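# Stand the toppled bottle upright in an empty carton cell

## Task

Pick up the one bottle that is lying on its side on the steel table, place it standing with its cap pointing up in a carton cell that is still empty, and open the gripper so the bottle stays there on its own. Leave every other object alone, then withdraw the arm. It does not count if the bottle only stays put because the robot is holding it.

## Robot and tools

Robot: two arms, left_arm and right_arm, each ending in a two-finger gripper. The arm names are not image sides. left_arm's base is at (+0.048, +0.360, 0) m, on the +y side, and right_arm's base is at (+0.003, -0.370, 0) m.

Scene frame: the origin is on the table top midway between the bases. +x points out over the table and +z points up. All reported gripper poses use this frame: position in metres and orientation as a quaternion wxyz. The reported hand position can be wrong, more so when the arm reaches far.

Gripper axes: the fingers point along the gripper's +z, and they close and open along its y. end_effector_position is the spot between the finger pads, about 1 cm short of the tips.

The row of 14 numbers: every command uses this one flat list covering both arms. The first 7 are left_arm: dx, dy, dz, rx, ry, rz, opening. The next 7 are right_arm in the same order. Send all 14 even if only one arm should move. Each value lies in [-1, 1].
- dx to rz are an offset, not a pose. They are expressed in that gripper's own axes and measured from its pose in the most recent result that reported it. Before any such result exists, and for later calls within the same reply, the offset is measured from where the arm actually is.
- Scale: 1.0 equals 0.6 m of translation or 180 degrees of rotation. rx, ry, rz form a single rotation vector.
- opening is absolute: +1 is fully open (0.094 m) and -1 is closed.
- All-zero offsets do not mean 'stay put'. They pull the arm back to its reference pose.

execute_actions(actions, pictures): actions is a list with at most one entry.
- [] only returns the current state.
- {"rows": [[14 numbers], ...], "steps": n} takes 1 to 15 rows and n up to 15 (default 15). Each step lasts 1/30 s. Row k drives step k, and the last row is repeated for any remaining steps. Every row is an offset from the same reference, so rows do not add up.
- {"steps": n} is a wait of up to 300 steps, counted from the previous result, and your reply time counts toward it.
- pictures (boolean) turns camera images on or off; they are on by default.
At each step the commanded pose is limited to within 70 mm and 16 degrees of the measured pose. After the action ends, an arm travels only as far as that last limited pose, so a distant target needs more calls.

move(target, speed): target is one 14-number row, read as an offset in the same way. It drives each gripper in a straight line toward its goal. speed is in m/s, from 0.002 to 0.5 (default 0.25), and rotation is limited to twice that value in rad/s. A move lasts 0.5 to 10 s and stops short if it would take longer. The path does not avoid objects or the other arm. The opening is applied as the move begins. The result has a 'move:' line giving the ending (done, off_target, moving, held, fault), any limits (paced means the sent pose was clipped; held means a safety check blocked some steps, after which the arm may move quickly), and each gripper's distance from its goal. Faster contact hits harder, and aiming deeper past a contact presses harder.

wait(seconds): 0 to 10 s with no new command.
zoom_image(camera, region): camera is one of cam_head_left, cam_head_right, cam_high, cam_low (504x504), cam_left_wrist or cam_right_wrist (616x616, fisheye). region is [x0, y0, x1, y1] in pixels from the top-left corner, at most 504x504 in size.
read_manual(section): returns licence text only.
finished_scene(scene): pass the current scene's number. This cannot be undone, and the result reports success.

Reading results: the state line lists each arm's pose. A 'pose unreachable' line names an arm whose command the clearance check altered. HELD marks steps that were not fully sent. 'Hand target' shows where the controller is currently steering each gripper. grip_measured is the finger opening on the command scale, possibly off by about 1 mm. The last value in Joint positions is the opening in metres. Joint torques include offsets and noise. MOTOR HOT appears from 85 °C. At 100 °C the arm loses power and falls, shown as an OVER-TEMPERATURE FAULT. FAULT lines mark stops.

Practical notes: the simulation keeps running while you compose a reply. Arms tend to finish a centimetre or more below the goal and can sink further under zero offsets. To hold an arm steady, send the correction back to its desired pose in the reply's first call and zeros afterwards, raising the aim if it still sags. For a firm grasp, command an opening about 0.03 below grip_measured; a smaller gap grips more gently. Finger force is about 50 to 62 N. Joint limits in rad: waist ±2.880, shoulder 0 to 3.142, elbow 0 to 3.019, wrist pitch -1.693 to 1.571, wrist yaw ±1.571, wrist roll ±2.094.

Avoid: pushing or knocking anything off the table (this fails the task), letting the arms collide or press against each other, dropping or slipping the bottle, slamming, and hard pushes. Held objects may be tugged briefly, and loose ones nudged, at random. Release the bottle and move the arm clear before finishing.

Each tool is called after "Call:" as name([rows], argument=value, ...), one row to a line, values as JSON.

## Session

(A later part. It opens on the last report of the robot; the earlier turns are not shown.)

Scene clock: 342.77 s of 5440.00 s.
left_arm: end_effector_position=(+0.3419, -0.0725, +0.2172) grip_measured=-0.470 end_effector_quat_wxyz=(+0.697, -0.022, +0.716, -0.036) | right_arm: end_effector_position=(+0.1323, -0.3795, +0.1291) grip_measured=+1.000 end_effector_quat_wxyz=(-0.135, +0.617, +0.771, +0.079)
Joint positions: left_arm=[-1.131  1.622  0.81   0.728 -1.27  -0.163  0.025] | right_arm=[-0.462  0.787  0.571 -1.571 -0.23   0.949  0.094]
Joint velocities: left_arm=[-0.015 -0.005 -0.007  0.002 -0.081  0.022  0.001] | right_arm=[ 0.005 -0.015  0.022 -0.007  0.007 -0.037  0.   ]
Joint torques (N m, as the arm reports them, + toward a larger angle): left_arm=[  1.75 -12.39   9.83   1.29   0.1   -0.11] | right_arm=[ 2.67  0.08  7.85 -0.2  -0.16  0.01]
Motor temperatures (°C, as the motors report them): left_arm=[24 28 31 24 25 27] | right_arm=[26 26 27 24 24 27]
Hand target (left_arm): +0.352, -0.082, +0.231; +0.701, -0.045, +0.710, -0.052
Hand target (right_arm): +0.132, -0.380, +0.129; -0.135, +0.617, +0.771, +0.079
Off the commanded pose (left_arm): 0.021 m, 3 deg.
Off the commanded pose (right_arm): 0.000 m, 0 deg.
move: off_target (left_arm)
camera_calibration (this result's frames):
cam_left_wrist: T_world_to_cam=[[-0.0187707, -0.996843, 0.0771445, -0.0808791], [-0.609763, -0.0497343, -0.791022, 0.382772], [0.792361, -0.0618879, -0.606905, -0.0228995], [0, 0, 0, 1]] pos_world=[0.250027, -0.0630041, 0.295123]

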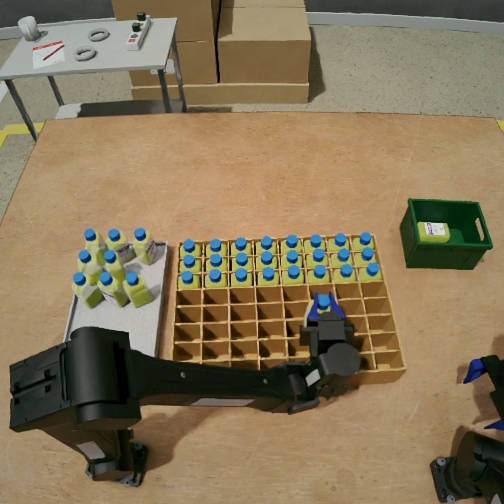

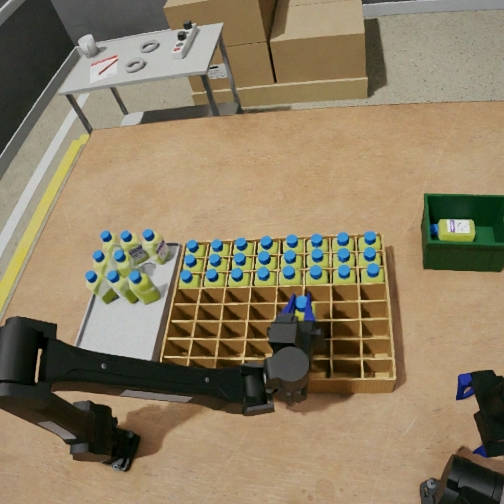

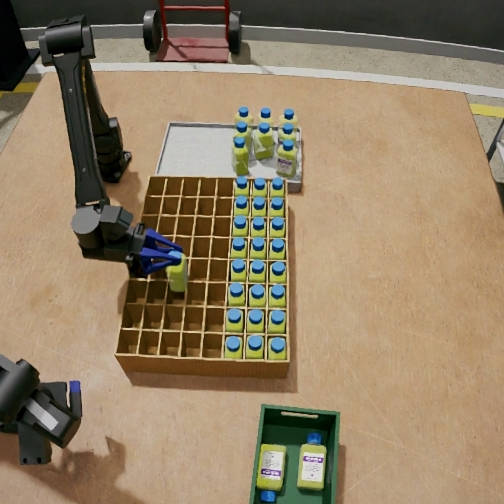

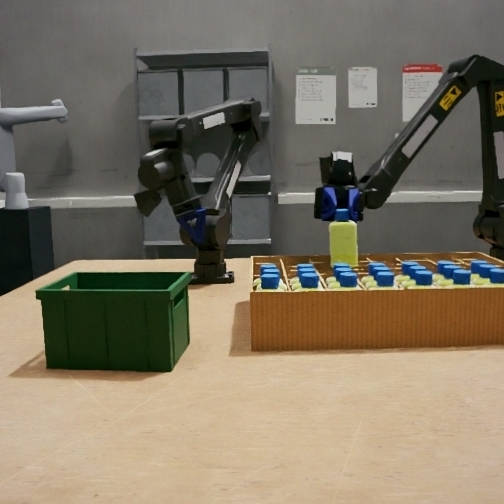

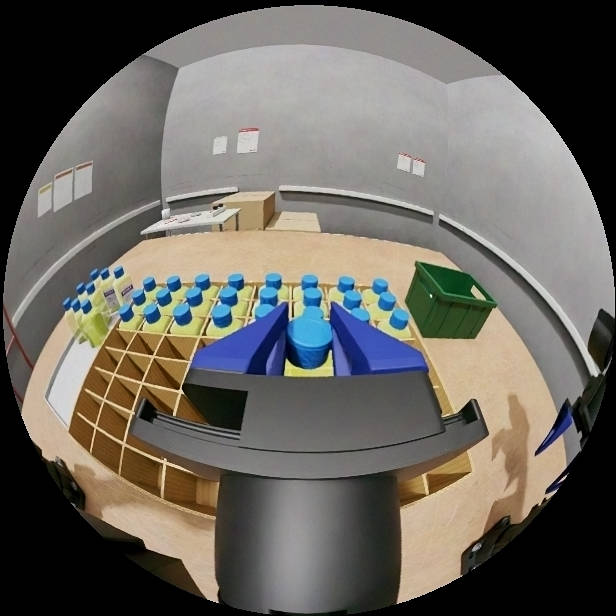

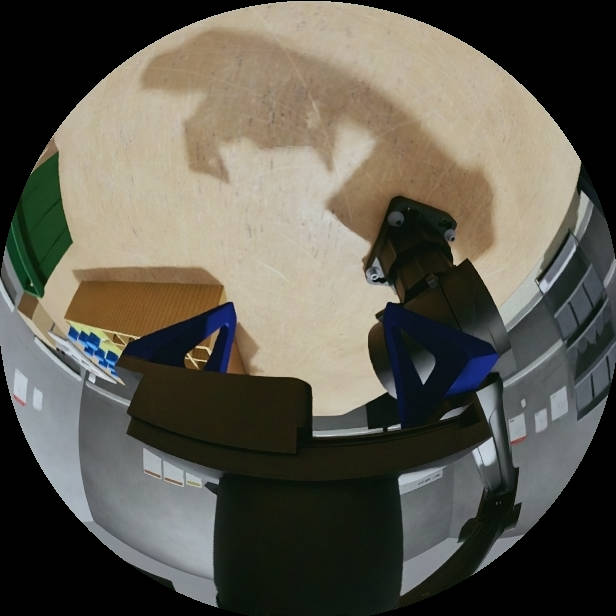

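Call:
move(target=[-0.04,-0.035,0.012,0,0,-0.03,-0.54,0,0,0,0,0,0,1], speed=0.04)

Call:
zoom_image(camera="cam_low", region=[300,140,504,320])

Call:
zoom_image(camera="cam_high", region=[110,170,250,310])

Scene clock: 347.73 s of 5440.00 s.
left_arm: end_effector_position=(+0.3437, -0.0789, +0.2181) grip_measured=-0.470 end_effector_quat_wxyz=(+0.692, -0.032, +0.720, -0.045) | right_arm: end_effector_position=(+0.1323, -0.3795, +0.1291) grip_measured=+1.000 end_effector_quat_wxyz=(-0.135, +0.617, +0.771, +0.079)
Joint positions: left_arm=[-1.131  1.622  0.836  0.654 -1.269 -0.236  0.025] | right_arm=[-0.462  0.787  0.571 -1.571 -0.23   0.949  0.094]
Joint velocities: left_arm=[-0.005 -0.005 -0.002 -0.022 -0.037 -0.037 -0.   ] | right_arm=[ 0.015 -0.005 -0.017 -0.017 -0.022 -0.037  0.   ]
Joint torques (N m, as the arm reports them, + toward a larger angle): left_arm=[  0.94 -14.58   9.75   0.85   0.07  -0.11] | right_arm=[ 2.4   0.02  7.83 -0.12 -0.16 -0.03]
Motor temperatures (°C, as the motors report them): left_arm=[24 28 31 24 25 27] | right_arm=[26 26 27 24 24 27]
Hand target (left_arm): +0.348, -0.090, +0.243; +0.695, -0.055, +0.713, -0.069
Hand target (right_arm): +0.132, -0.380, +0.129; -0.135, +0.617, +0.771, +0.079
Off the commanded pose (left_arm): 0.028 m, 4 deg.
Off the commanded pose (right_arm): 0.000 m, 0 deg.
After step 90, 0.50 s passed at rest.
move: off_target (left_arm)
camera_calibration (this result's frames):
cam_left_wrist: T_world_to_cam=[[-0.0162165, -0.994414, 0.104295, -0.0938983], [-0.621369, -0.0716981, -0.780231, 0.384158], [0.78335, -0.0774582, -0.616736, -0.0201259], [0, 0, 0, 1]] pos_world=[0.252947, -0.0673894, 0.297112]

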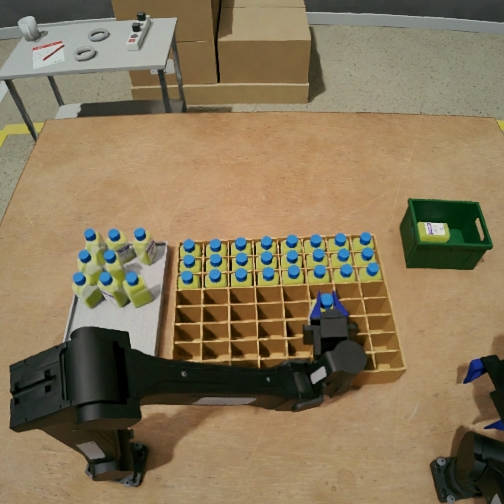

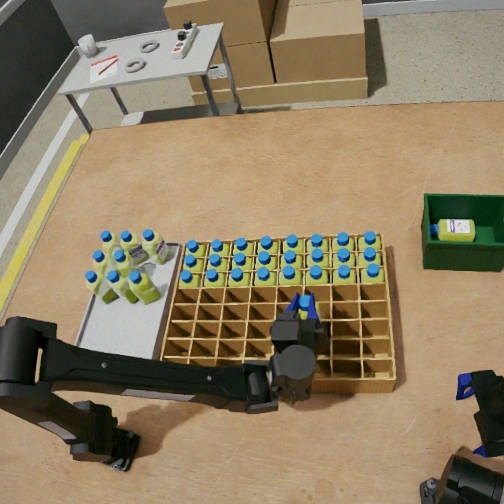

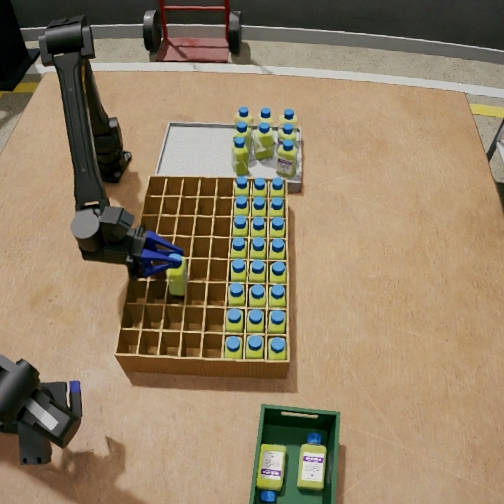

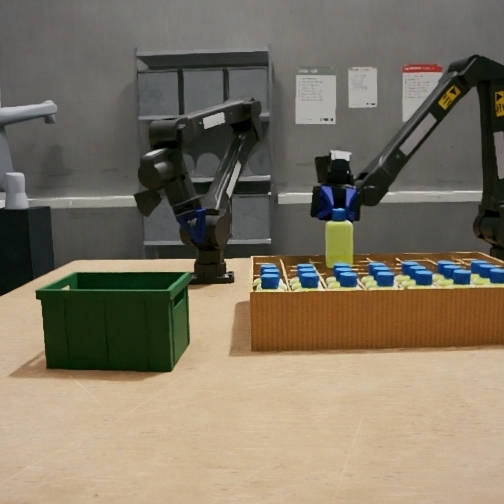

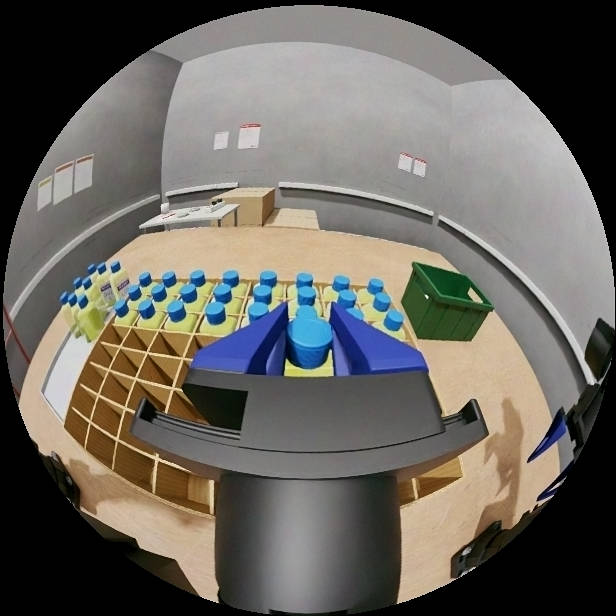

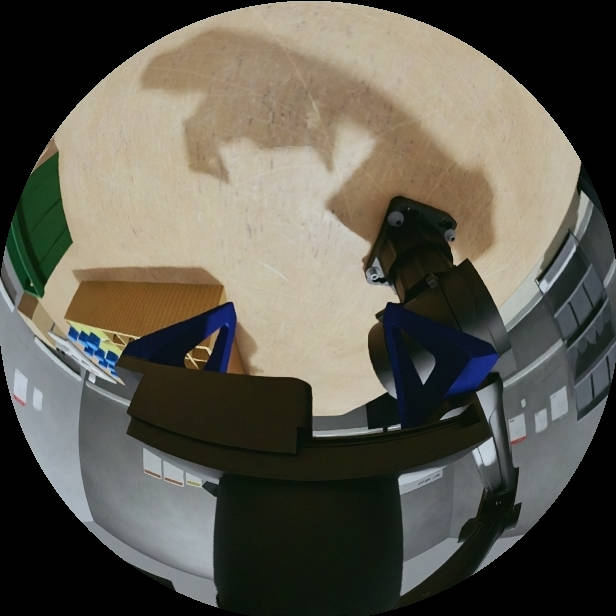

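Region (300, 140, 504, 320) of cam_low's 504x504 image, scaled by 2.471, with more detail than that image has; it fills the top 445 rows of this view, and the rest is white.

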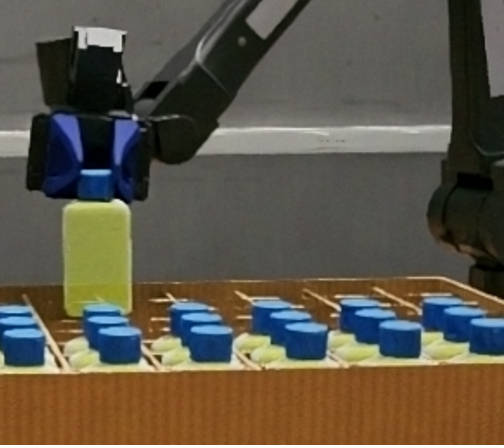

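Region (110, 170, 250, 310) of cam_high's 504x504 image, scaled by 3.600, with more detail than that image has.

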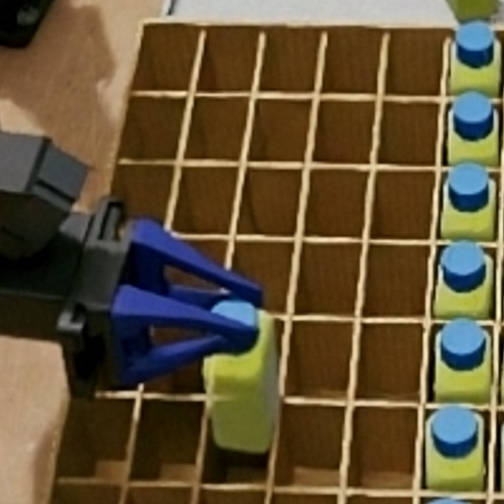

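Call:
move(target=[0.035,-0.006,0.006,0,-0.01,-0.005,-0.54,0,0,0,0,0,0,1], speed=0.025)

Call:
zoom_image(camera="cam_low", region=[300,140,504,320])

Call:
zoom_image(camera="cam_high", region=[110,170,250,310])

Scene clock: 352.27 s of 5440.00 s.
left_arm: end_effector_position=(+0.3450, -0.0818, +0.2147) grip_measured=-0.470 end_effector_quat_wxyz=(+0.704, -0.045, +0.707, -0.054) | right_arm: end_effector_position=(+0.1323, -0.3795, +0.1291) grip_measured=+1.000 end_effector_quat_wxyz=(-0.135, +0.617, +0.771, +0.079)
Joint positions: left_arm=[-1.131  1.671  0.832  0.824 -1.279 -0.153  0.025] | right_arm=[-0.462  0.787  0.571 -1.571 -0.23   0.949  0.094]
Joint velocities: left_arm=[-0.015  0.015 -0.002  0.051  0.007 -0.081 -0.   ] | right_arm=[ 0.005 -0.005 -0.012  0.017 -0.037  0.007  0.   ]
Joint torques (N m, as the arm reports them, + toward a larger angle): left_arm=[  0.65 -10.3    5.85   1.58   0.24  -0.01] | right_arm=[ 2.4  -0.04  7.85 -0.06 -0.14  0.  ]
Motor temperatures (°C, as the motors report them): left_arm=[24 28 32 24 25 27] | right_arm=[26 26 27 24 24 27]
Hand target (left_arm): +0.346, -0.085, +0.198; +0.702, -0.039, +0.710, -0.050
Hand target (right_arm): +0.132, -0.380, +0.129; -0.135, +0.617, +0.771, +0.079
Off the commanded pose (left_arm): 0.018 m, 1 deg.
Off the commanded pose (right_arm): 0.000 m, 0 deg.
After step 90, 0.43 s passed at rest.
move: off_target (left_arm)
camera_calibration (this result's frames):
cam_left_wrist: T_world_to_cam=[[-0.011933, -0.990866, 0.13432, -0.104053], [-0.593193, -0.101124, -0.798684, 0.373991], [0.804972, -0.0892085, -0.586568, -0.0384119], [0, 0, 0, 1]] pos_world=[0.251528, -0.0687096, 0.290146]

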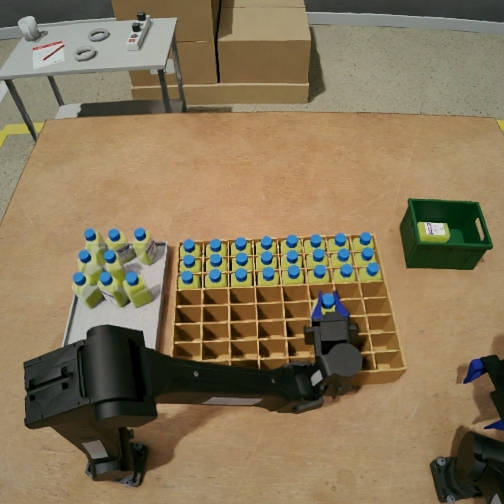

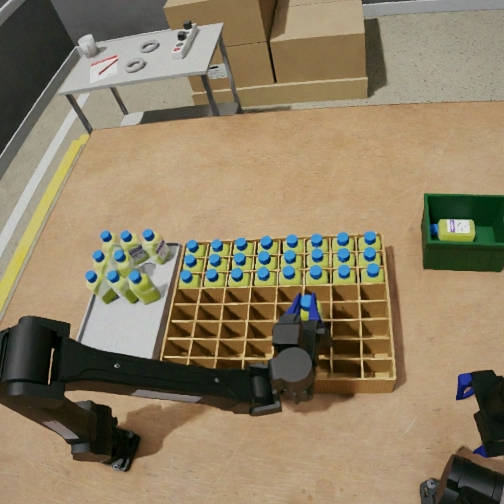

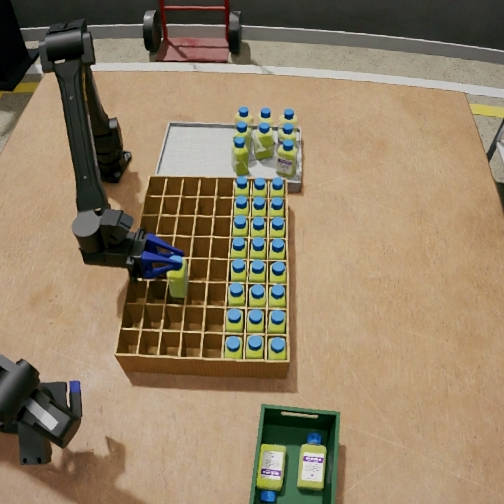

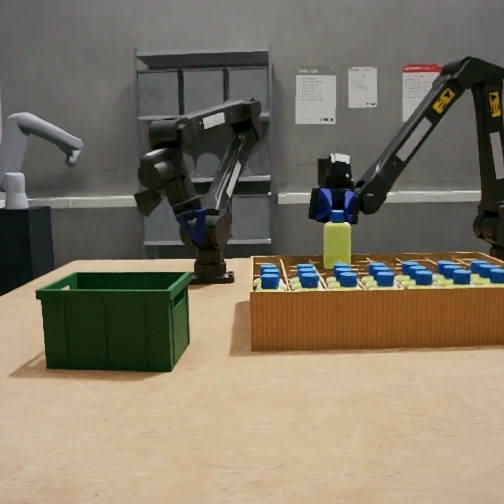

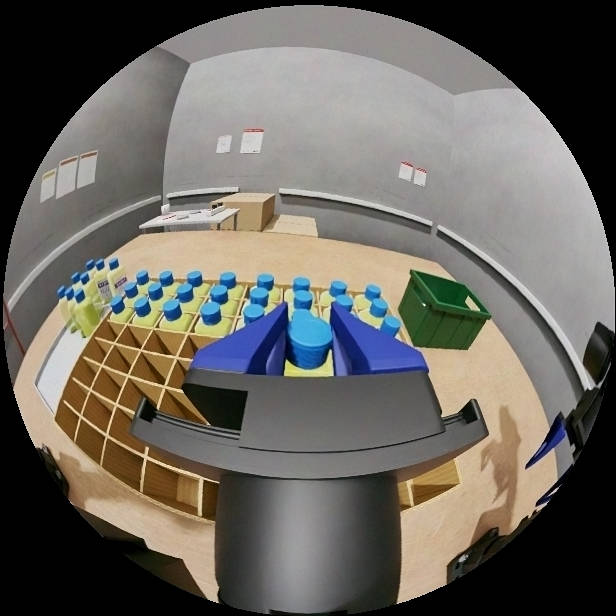

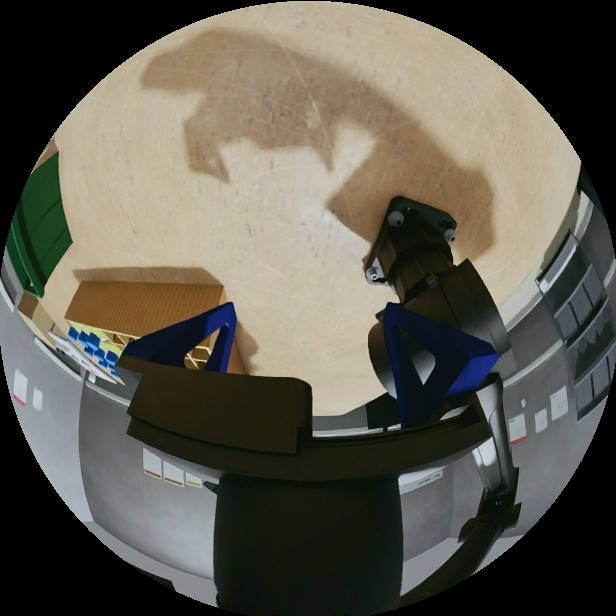

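Region (300, 140, 504, 320) of cam_low's 504x504 image, scaled by 2.471, with more detail than that image has; it fills the top 445 rows of this view, and the rest is white.

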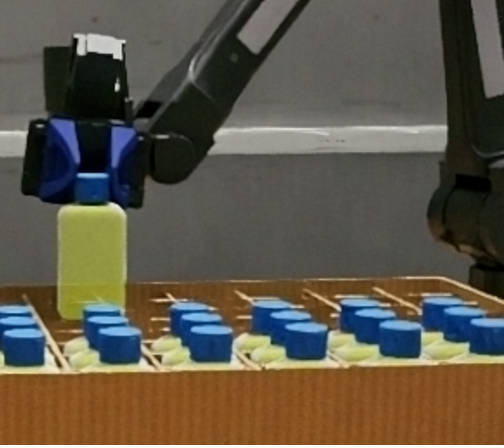

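Region (110, 170, 250, 310) of cam_high's 504x504 image, scaled by 3.600, with more detail than that image has.

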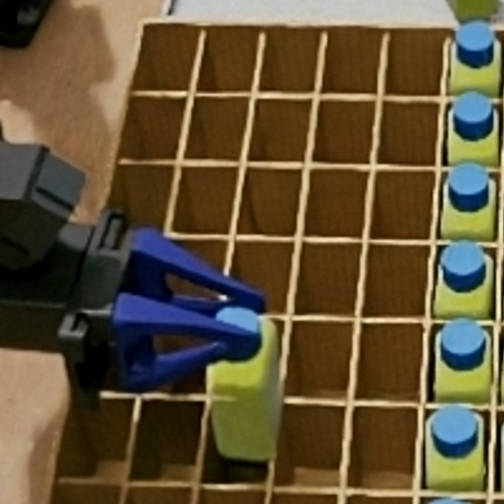

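Call:
move(target=[-0.02,0.004,-0.018,0,0,0,-0.54,0,0,0,0,0,0,1], speed=0.02)

Call:
zoom_image(camera="cam_head_right", region=[230,250,370,370])

Call:
zoom_image(camera="cam_high", region=[140,220,230,310])

Scene clock: 357.97 s of 5440.00 s.
left_arm: end_effector_position=(+0.3414, -0.0762, +0.2152) grip_measured=-0.470 end_effector_quat_wxyz=(+0.703, -0.043, +0.708, -0.045) | right_arm: end_effector_position=(+0.1323, -0.3795, +0.1291) grip_measured=+1.000 end_effector_quat_wxyz=(-0.135, +0.617, +0.771, +0.079)
Joint positions: left_arm=[-1.136  1.657  0.821  0.809 -1.295 -0.15   0.025] | right_arm=[-0.462  0.787  0.571 -1.571 -0.23   0.949  0.094]
Joint velocities: left_arm=[ 0.005 -0.005 -0.002 -0.002 -0.037 -0.066 -0.   ] | right_arm=[-0.005 -0.005 -0.002 -0.012 -0.051 -0.066  0.   ]
Joint torques (N m, as the arm reports them, + toward a larger angle): left_arm=[ -0.5  -17.07   5.81   0.5   -0.2    0.03] | right_arm=[ 2.42  0.05  7.88 -0.1  -0.16  0.  ]
Motor temperatures (°C, as the motors report them): left_arm=[24 28 31 24 25 27] | right_arm=[26 26 27 24 24 27]
Hand target (left_arm): +0.335, -0.077, +0.226; +0.704, -0.045, +0.707, -0.054
Hand target (right_arm): +0.132, -0.380, +0.129; -0.135, +0.617, +0.771, +0.079
Off the commanded pose (left_arm): 0.013 m, 1 deg.
Off the commanded pose (right_arm): 0.000 m, 0 deg.
After step 90, 1.67 s passed at rest.
move: off_target (left_arm)
camera_calibration (this result's frames):
cam_left_wrist: T_world_to_cam=[[-0.00133126, -0.992911, 0.118849, -0.0991048], [-0.594742, -0.0947589, -0.798313, 0.373768], [0.803916, -0.0717475, -0.5904, -0.0322228], [0, 0, 0, 1]] pos_world=[0.248068, -0.0652964, 0.291138]

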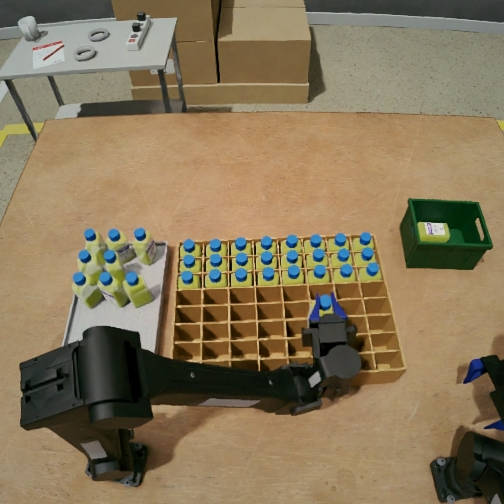

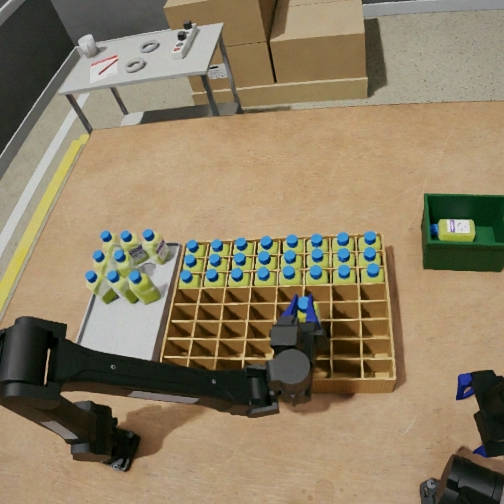

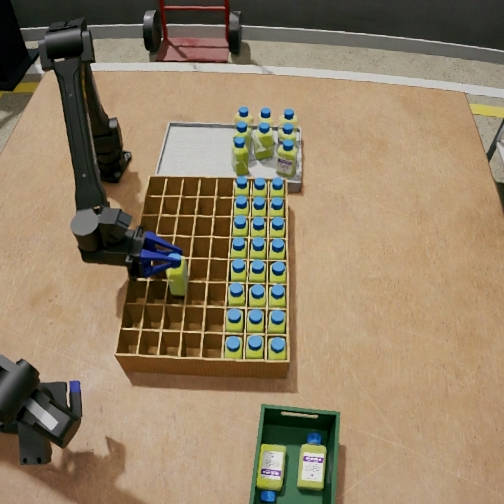

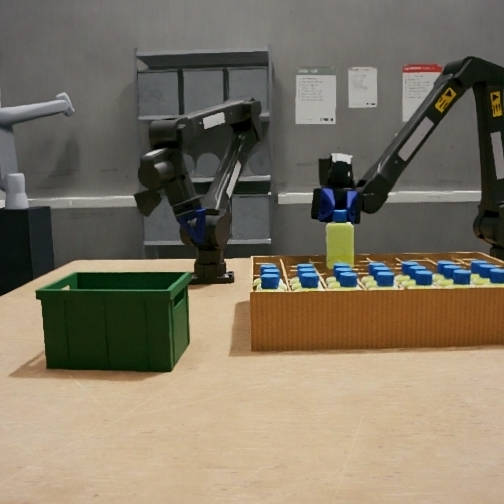

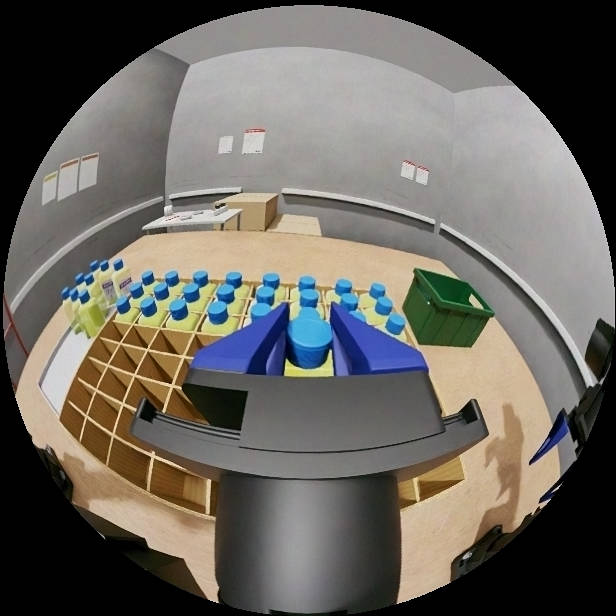

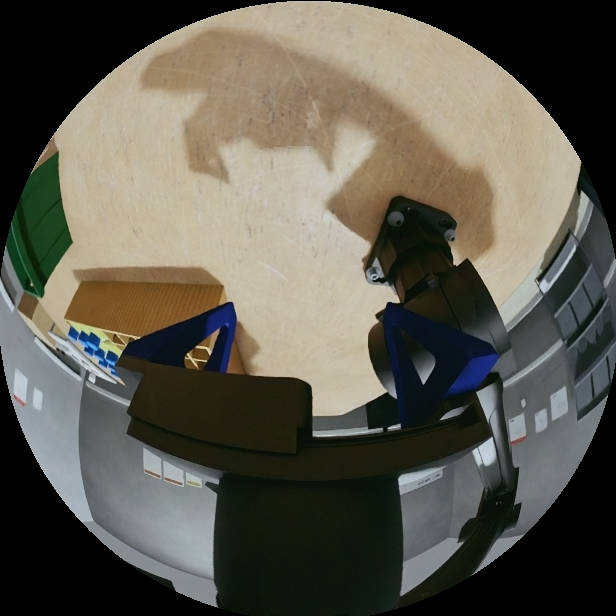

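Region (230, 250, 370, 370) of cam_head_right's 504x504 image, scaled by 3.600, with more detail than that image has; it fills the top 432 rows of this view, and the rest is white.

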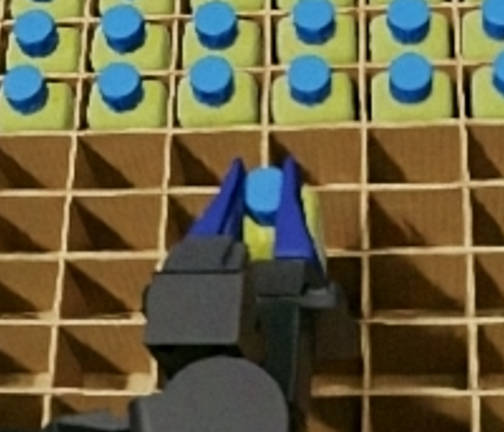

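Region (140, 220, 230, 310) of cam_high's 504x504 image, scaled by 5.600, with more detail than that image has.

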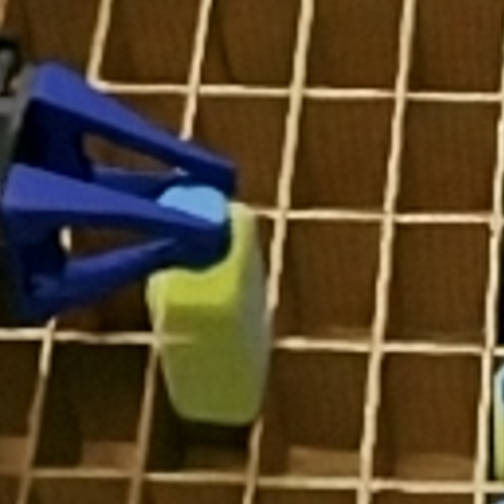

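Call:
move(target=[-0.03,-0.025,-0.012,0,0,-0.005,-0.54,0,0,0,0,0,0,1], speed=0.02)

Call:
zoom_image(camera="cam_low", region=[300,140,504,320])

Call:
zoom_image(camera="cam_high", region=[140,220,230,310])

Scene clock: 362.90 s of 5440.00 s.
left_arm: end_effector_position=(+0.3392, -0.0759, +0.2143) grip_measured=-0.470 end_effector_quat_wxyz=(+0.701, -0.036, +0.712, -0.029) | right_arm: end_effector_position=(+0.1323, -0.3795, +0.1291) grip_measured=+1.000 end_effector_quat_wxyz=(-0.135, +0.617, +0.771, +0.079)
Joint positions: left_arm=[-1.142  1.65   0.826  0.758 -1.312 -0.155  0.025] | right_arm=[-0.462  0.787  0.571 -1.571 -0.23   0.949  0.094]
Joint velocities: left_arm=[-0.005 -0.024  0.002  0.007  0.051 -0.051  0.001] | right_arm=[-0.015 -0.005 -0.002 -0.007  0.022 -0.007  0.   ]
Joint torques (N m, as the arm reports them, + toward a larger angle): left_arm=[ -0.93 -16.55   8.59   0.49  -0.29   0.  ] | right_arm=[ 2.5  -0.2   7.94 -0.12 -0.16 -0.02]
Motor temperatures (°C, as the motors report them): left_arm=[24 28 31 24 25 27] | right_arm=[26 26 27 24 24 27]
Hand target (left_arm): +0.334, -0.088, +0.235; +0.703, -0.048, +0.708, -0.050
Hand target (right_arm): +0.132, -0.380, +0.129; -0.135, +0.617, +0.771, +0.079
Off the commanded pose (left_arm): 0.025 m, 3 deg.
Off the commanded pose (right_arm): 0.000 m, 0 deg.
After step 90, 0.47 s passed at rest.
move: off_target (left_arm)
camera_calibration (this result's frames):
cam_left_wrist: T_world_to_cam=[[0.0103193, -0.996254, 0.0858578, -0.0958085], [-0.601512, -0.0747748, -0.795356, 0.374936], [0.798797, -0.0434371, -0.600031, -0.0249298], [0, 0, 0, 1]] pos_world=[0.246431, -0.0684966, 0.291475]

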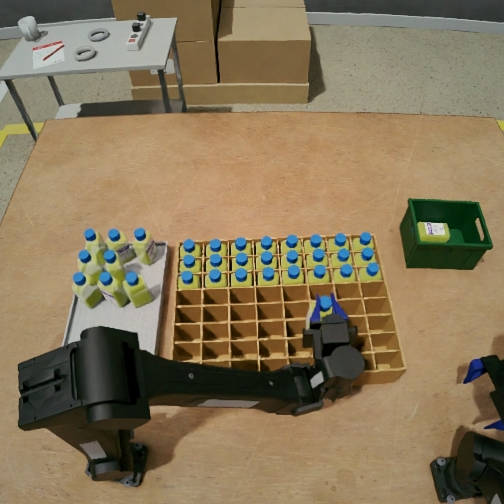

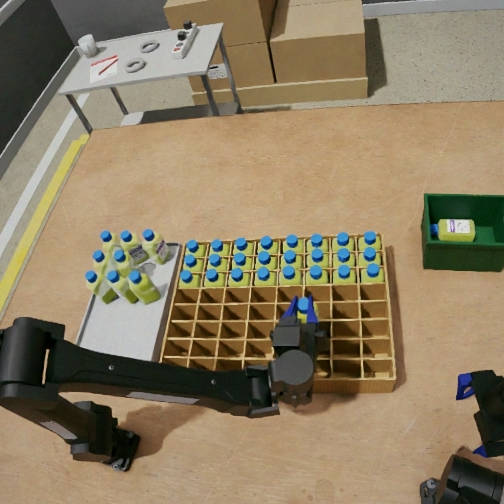

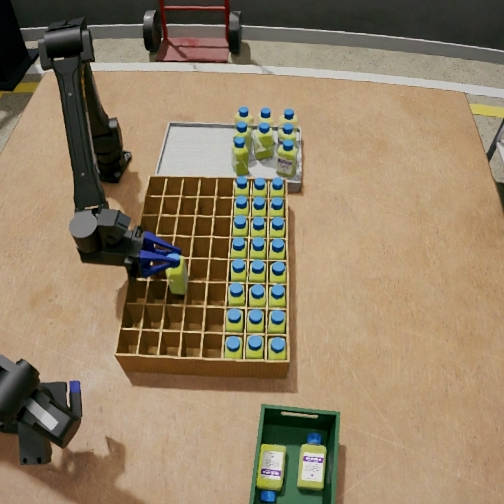

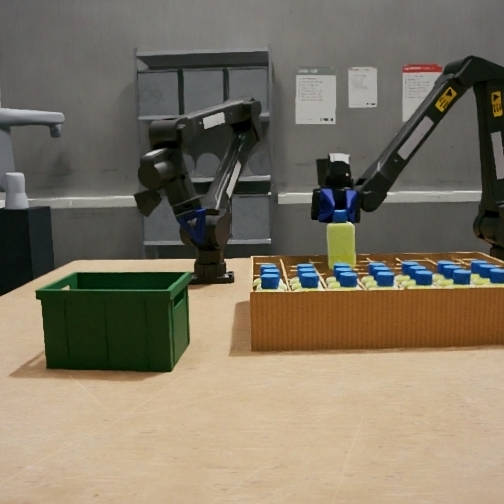

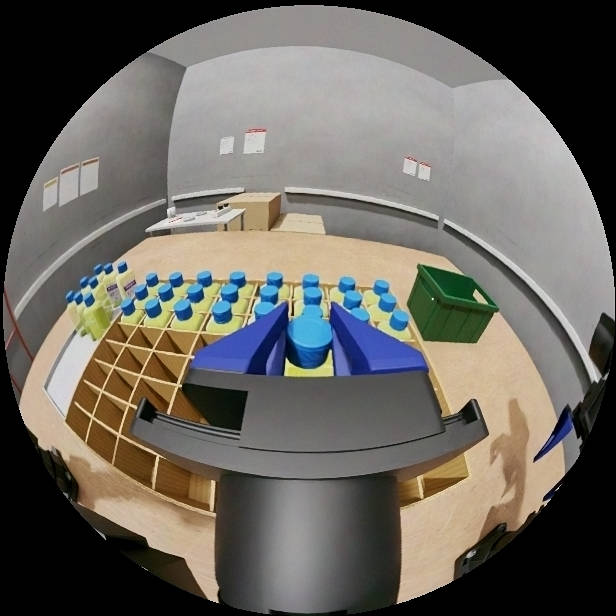

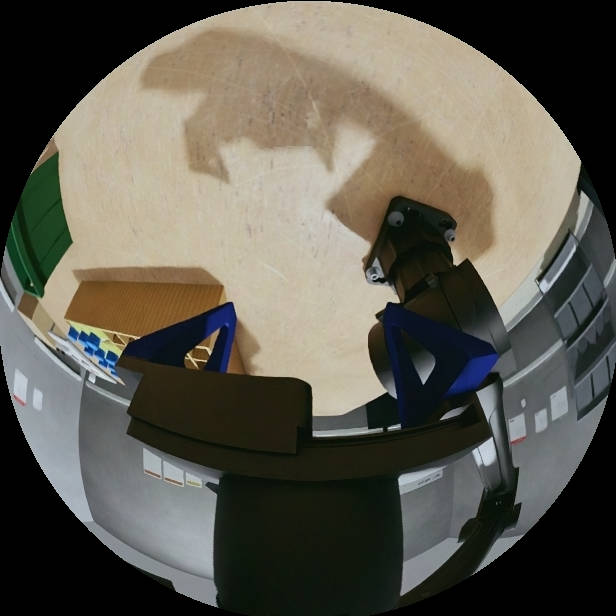

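Region (300, 140, 504, 320) of cam_low's 504x504 image, scaled by 2.471, with more detail than that image has; it fills the top 445 rows of this view, and the rest is white.

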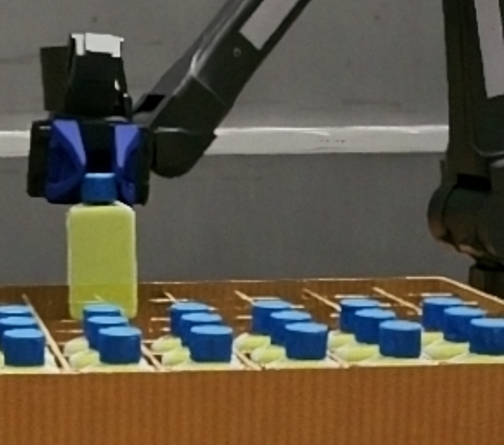

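Region (140, 220, 230, 310) of cam_high's 504x504 image, scaled by 5.600, with more detail than that image has.

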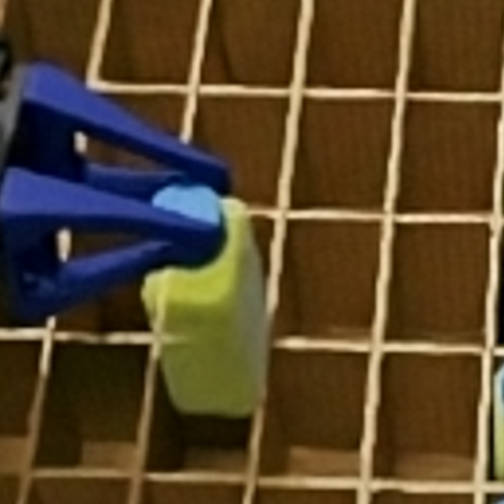

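Call:
move(target=[0.0,-0.018,-0.003,0,0,-0.02,-0.54,0,0,0,0,0,0,1], speed=0.02)

Call:
zoom_image(camera="cam_low", region=[300,140,504,320])

Call:
zoom_image(camera="cam_high", region=[140,220,230,310])

Scene clock: 367.83 s of 5440.00 s.
left_arm: end_effector_position=(+0.3391, -0.0741, +0.2146) grip_measured=-0.470 end_effector_quat_wxyz=(+0.700, -0.050, +0.711, -0.036) | right_arm: end_effector_position=(+0.1323, -0.3795, +0.1291) grip_measured=+1.000 end_effector_quat_wxyz=(-0.135, +0.617, +0.771, +0.079)
Joint positions: left_arm=[-1.142  1.65   0.826  0.758 -1.322 -0.185  0.025] | right_arm=[-0.462  0.787  0.571 -1.571 -0.23   0.949  0.094]
Joint velocities: left_arm=[-0.005 -0.005 -0.012 -0.012 -0.007 -0.007 -0.   ] | right_arm=[-0.015 -0.005 -0.002  0.002 -0.022  0.007  0.   ]
Joint torques (N m, as the arm reports them, + toward a larger angle): left_arm=[ -0.22 -12.67   8.04   0.8    0.06  -0.16] | right_arm=[ 2.31  0.26  7.88 -0.12 -0.15  0.01]
Motor temperatures (°C, as the motors report them): left_arm=[24 28 31 24 25 27] | right_arm=[26 26 27 24 24 27]
Hand target (left_arm): +0.337, -0.086, +0.216; +0.700, -0.058, +0.710, -0.051
Hand target (right_arm): +0.132, -0.380, +0.129; -0.135, +0.617, +0.771, +0.079
Off the commanded pose (left_arm): 0.013 m, 2 deg.
Off the commanded pose (right_arm): 0.000 m, 0 deg.
After step 90, 0.13 s passed at rest.
move: off_target (left_arm)
camera_calibration (this result's frames):
cam_left_wrist: T_world_to_cam=[[0.0209348, -0.993023, 0.116047, -0.103875], [-0.599696, -0.105346, -0.793264, 0.37192], [0.799954, -0.0529864, -0.597717, -0.0262738], [0, 0, 0, 1]] pos_world=[0.246231, -0.0653623, 0.291381]

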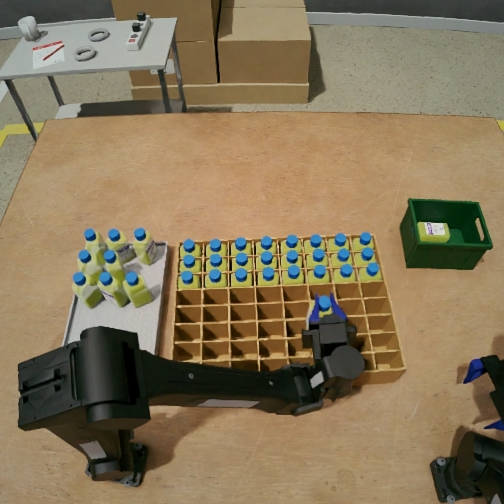

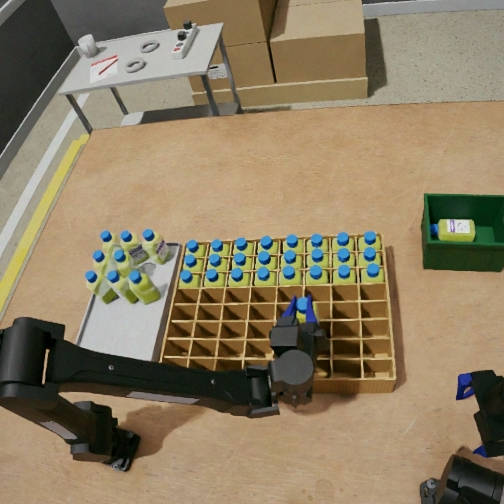

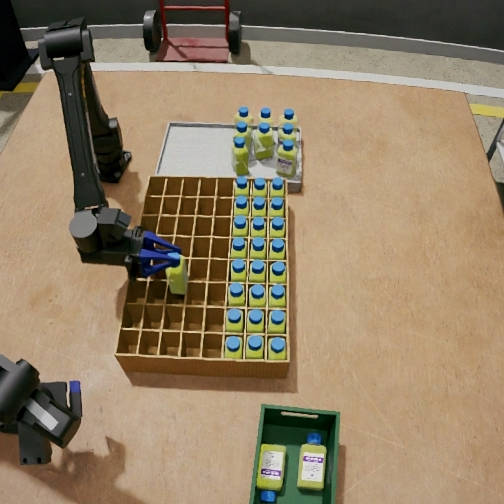

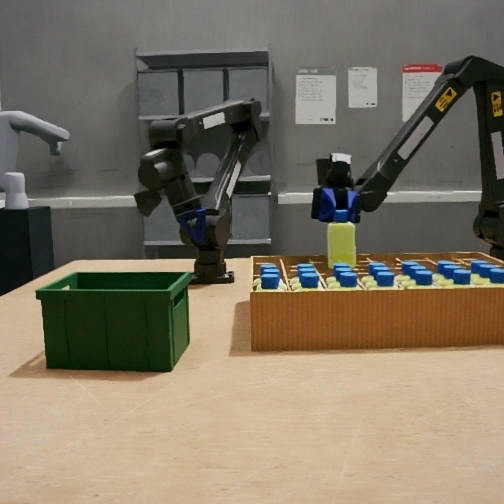

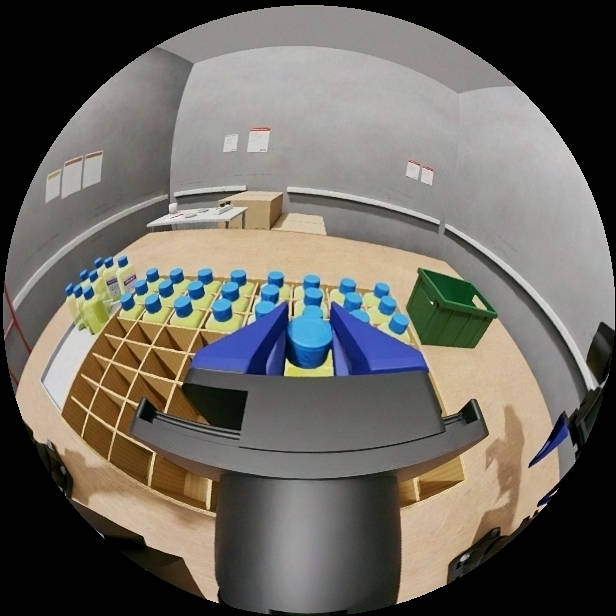

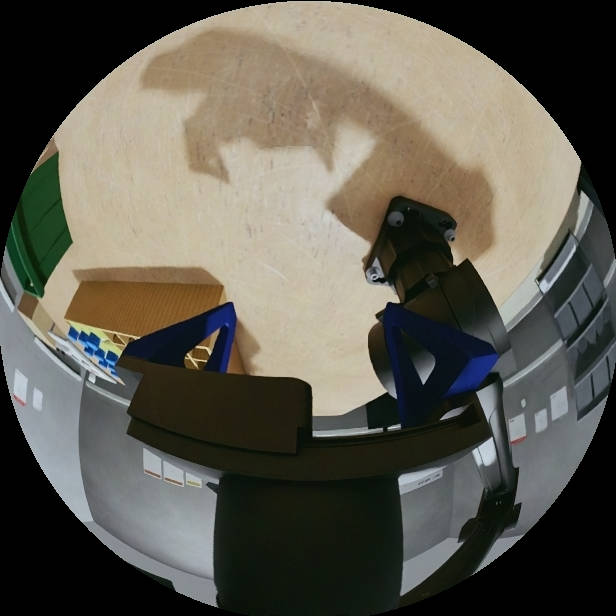

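Region (300, 140, 504, 320) of cam_low's 504x504 image, scaled by 2.471, with more detail than that image has; it fills the top 445 rows of this view, and the rest is white.

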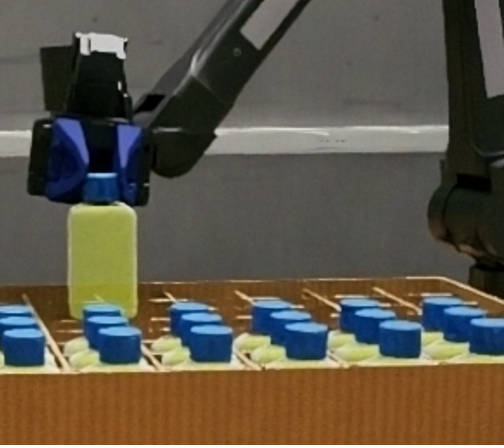

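Region (140, 220, 230, 310) of cam_high's 504x504 image, scaled by 5.600, with more detail than that image has.

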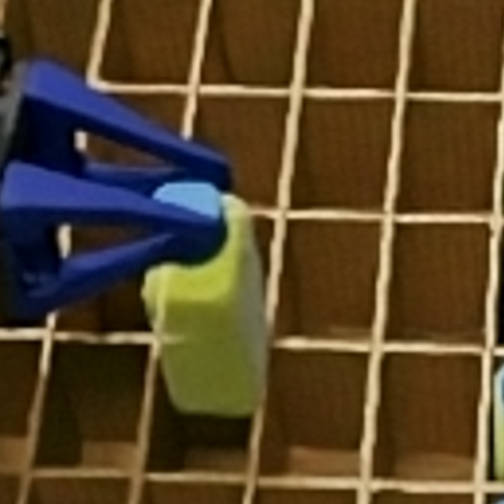

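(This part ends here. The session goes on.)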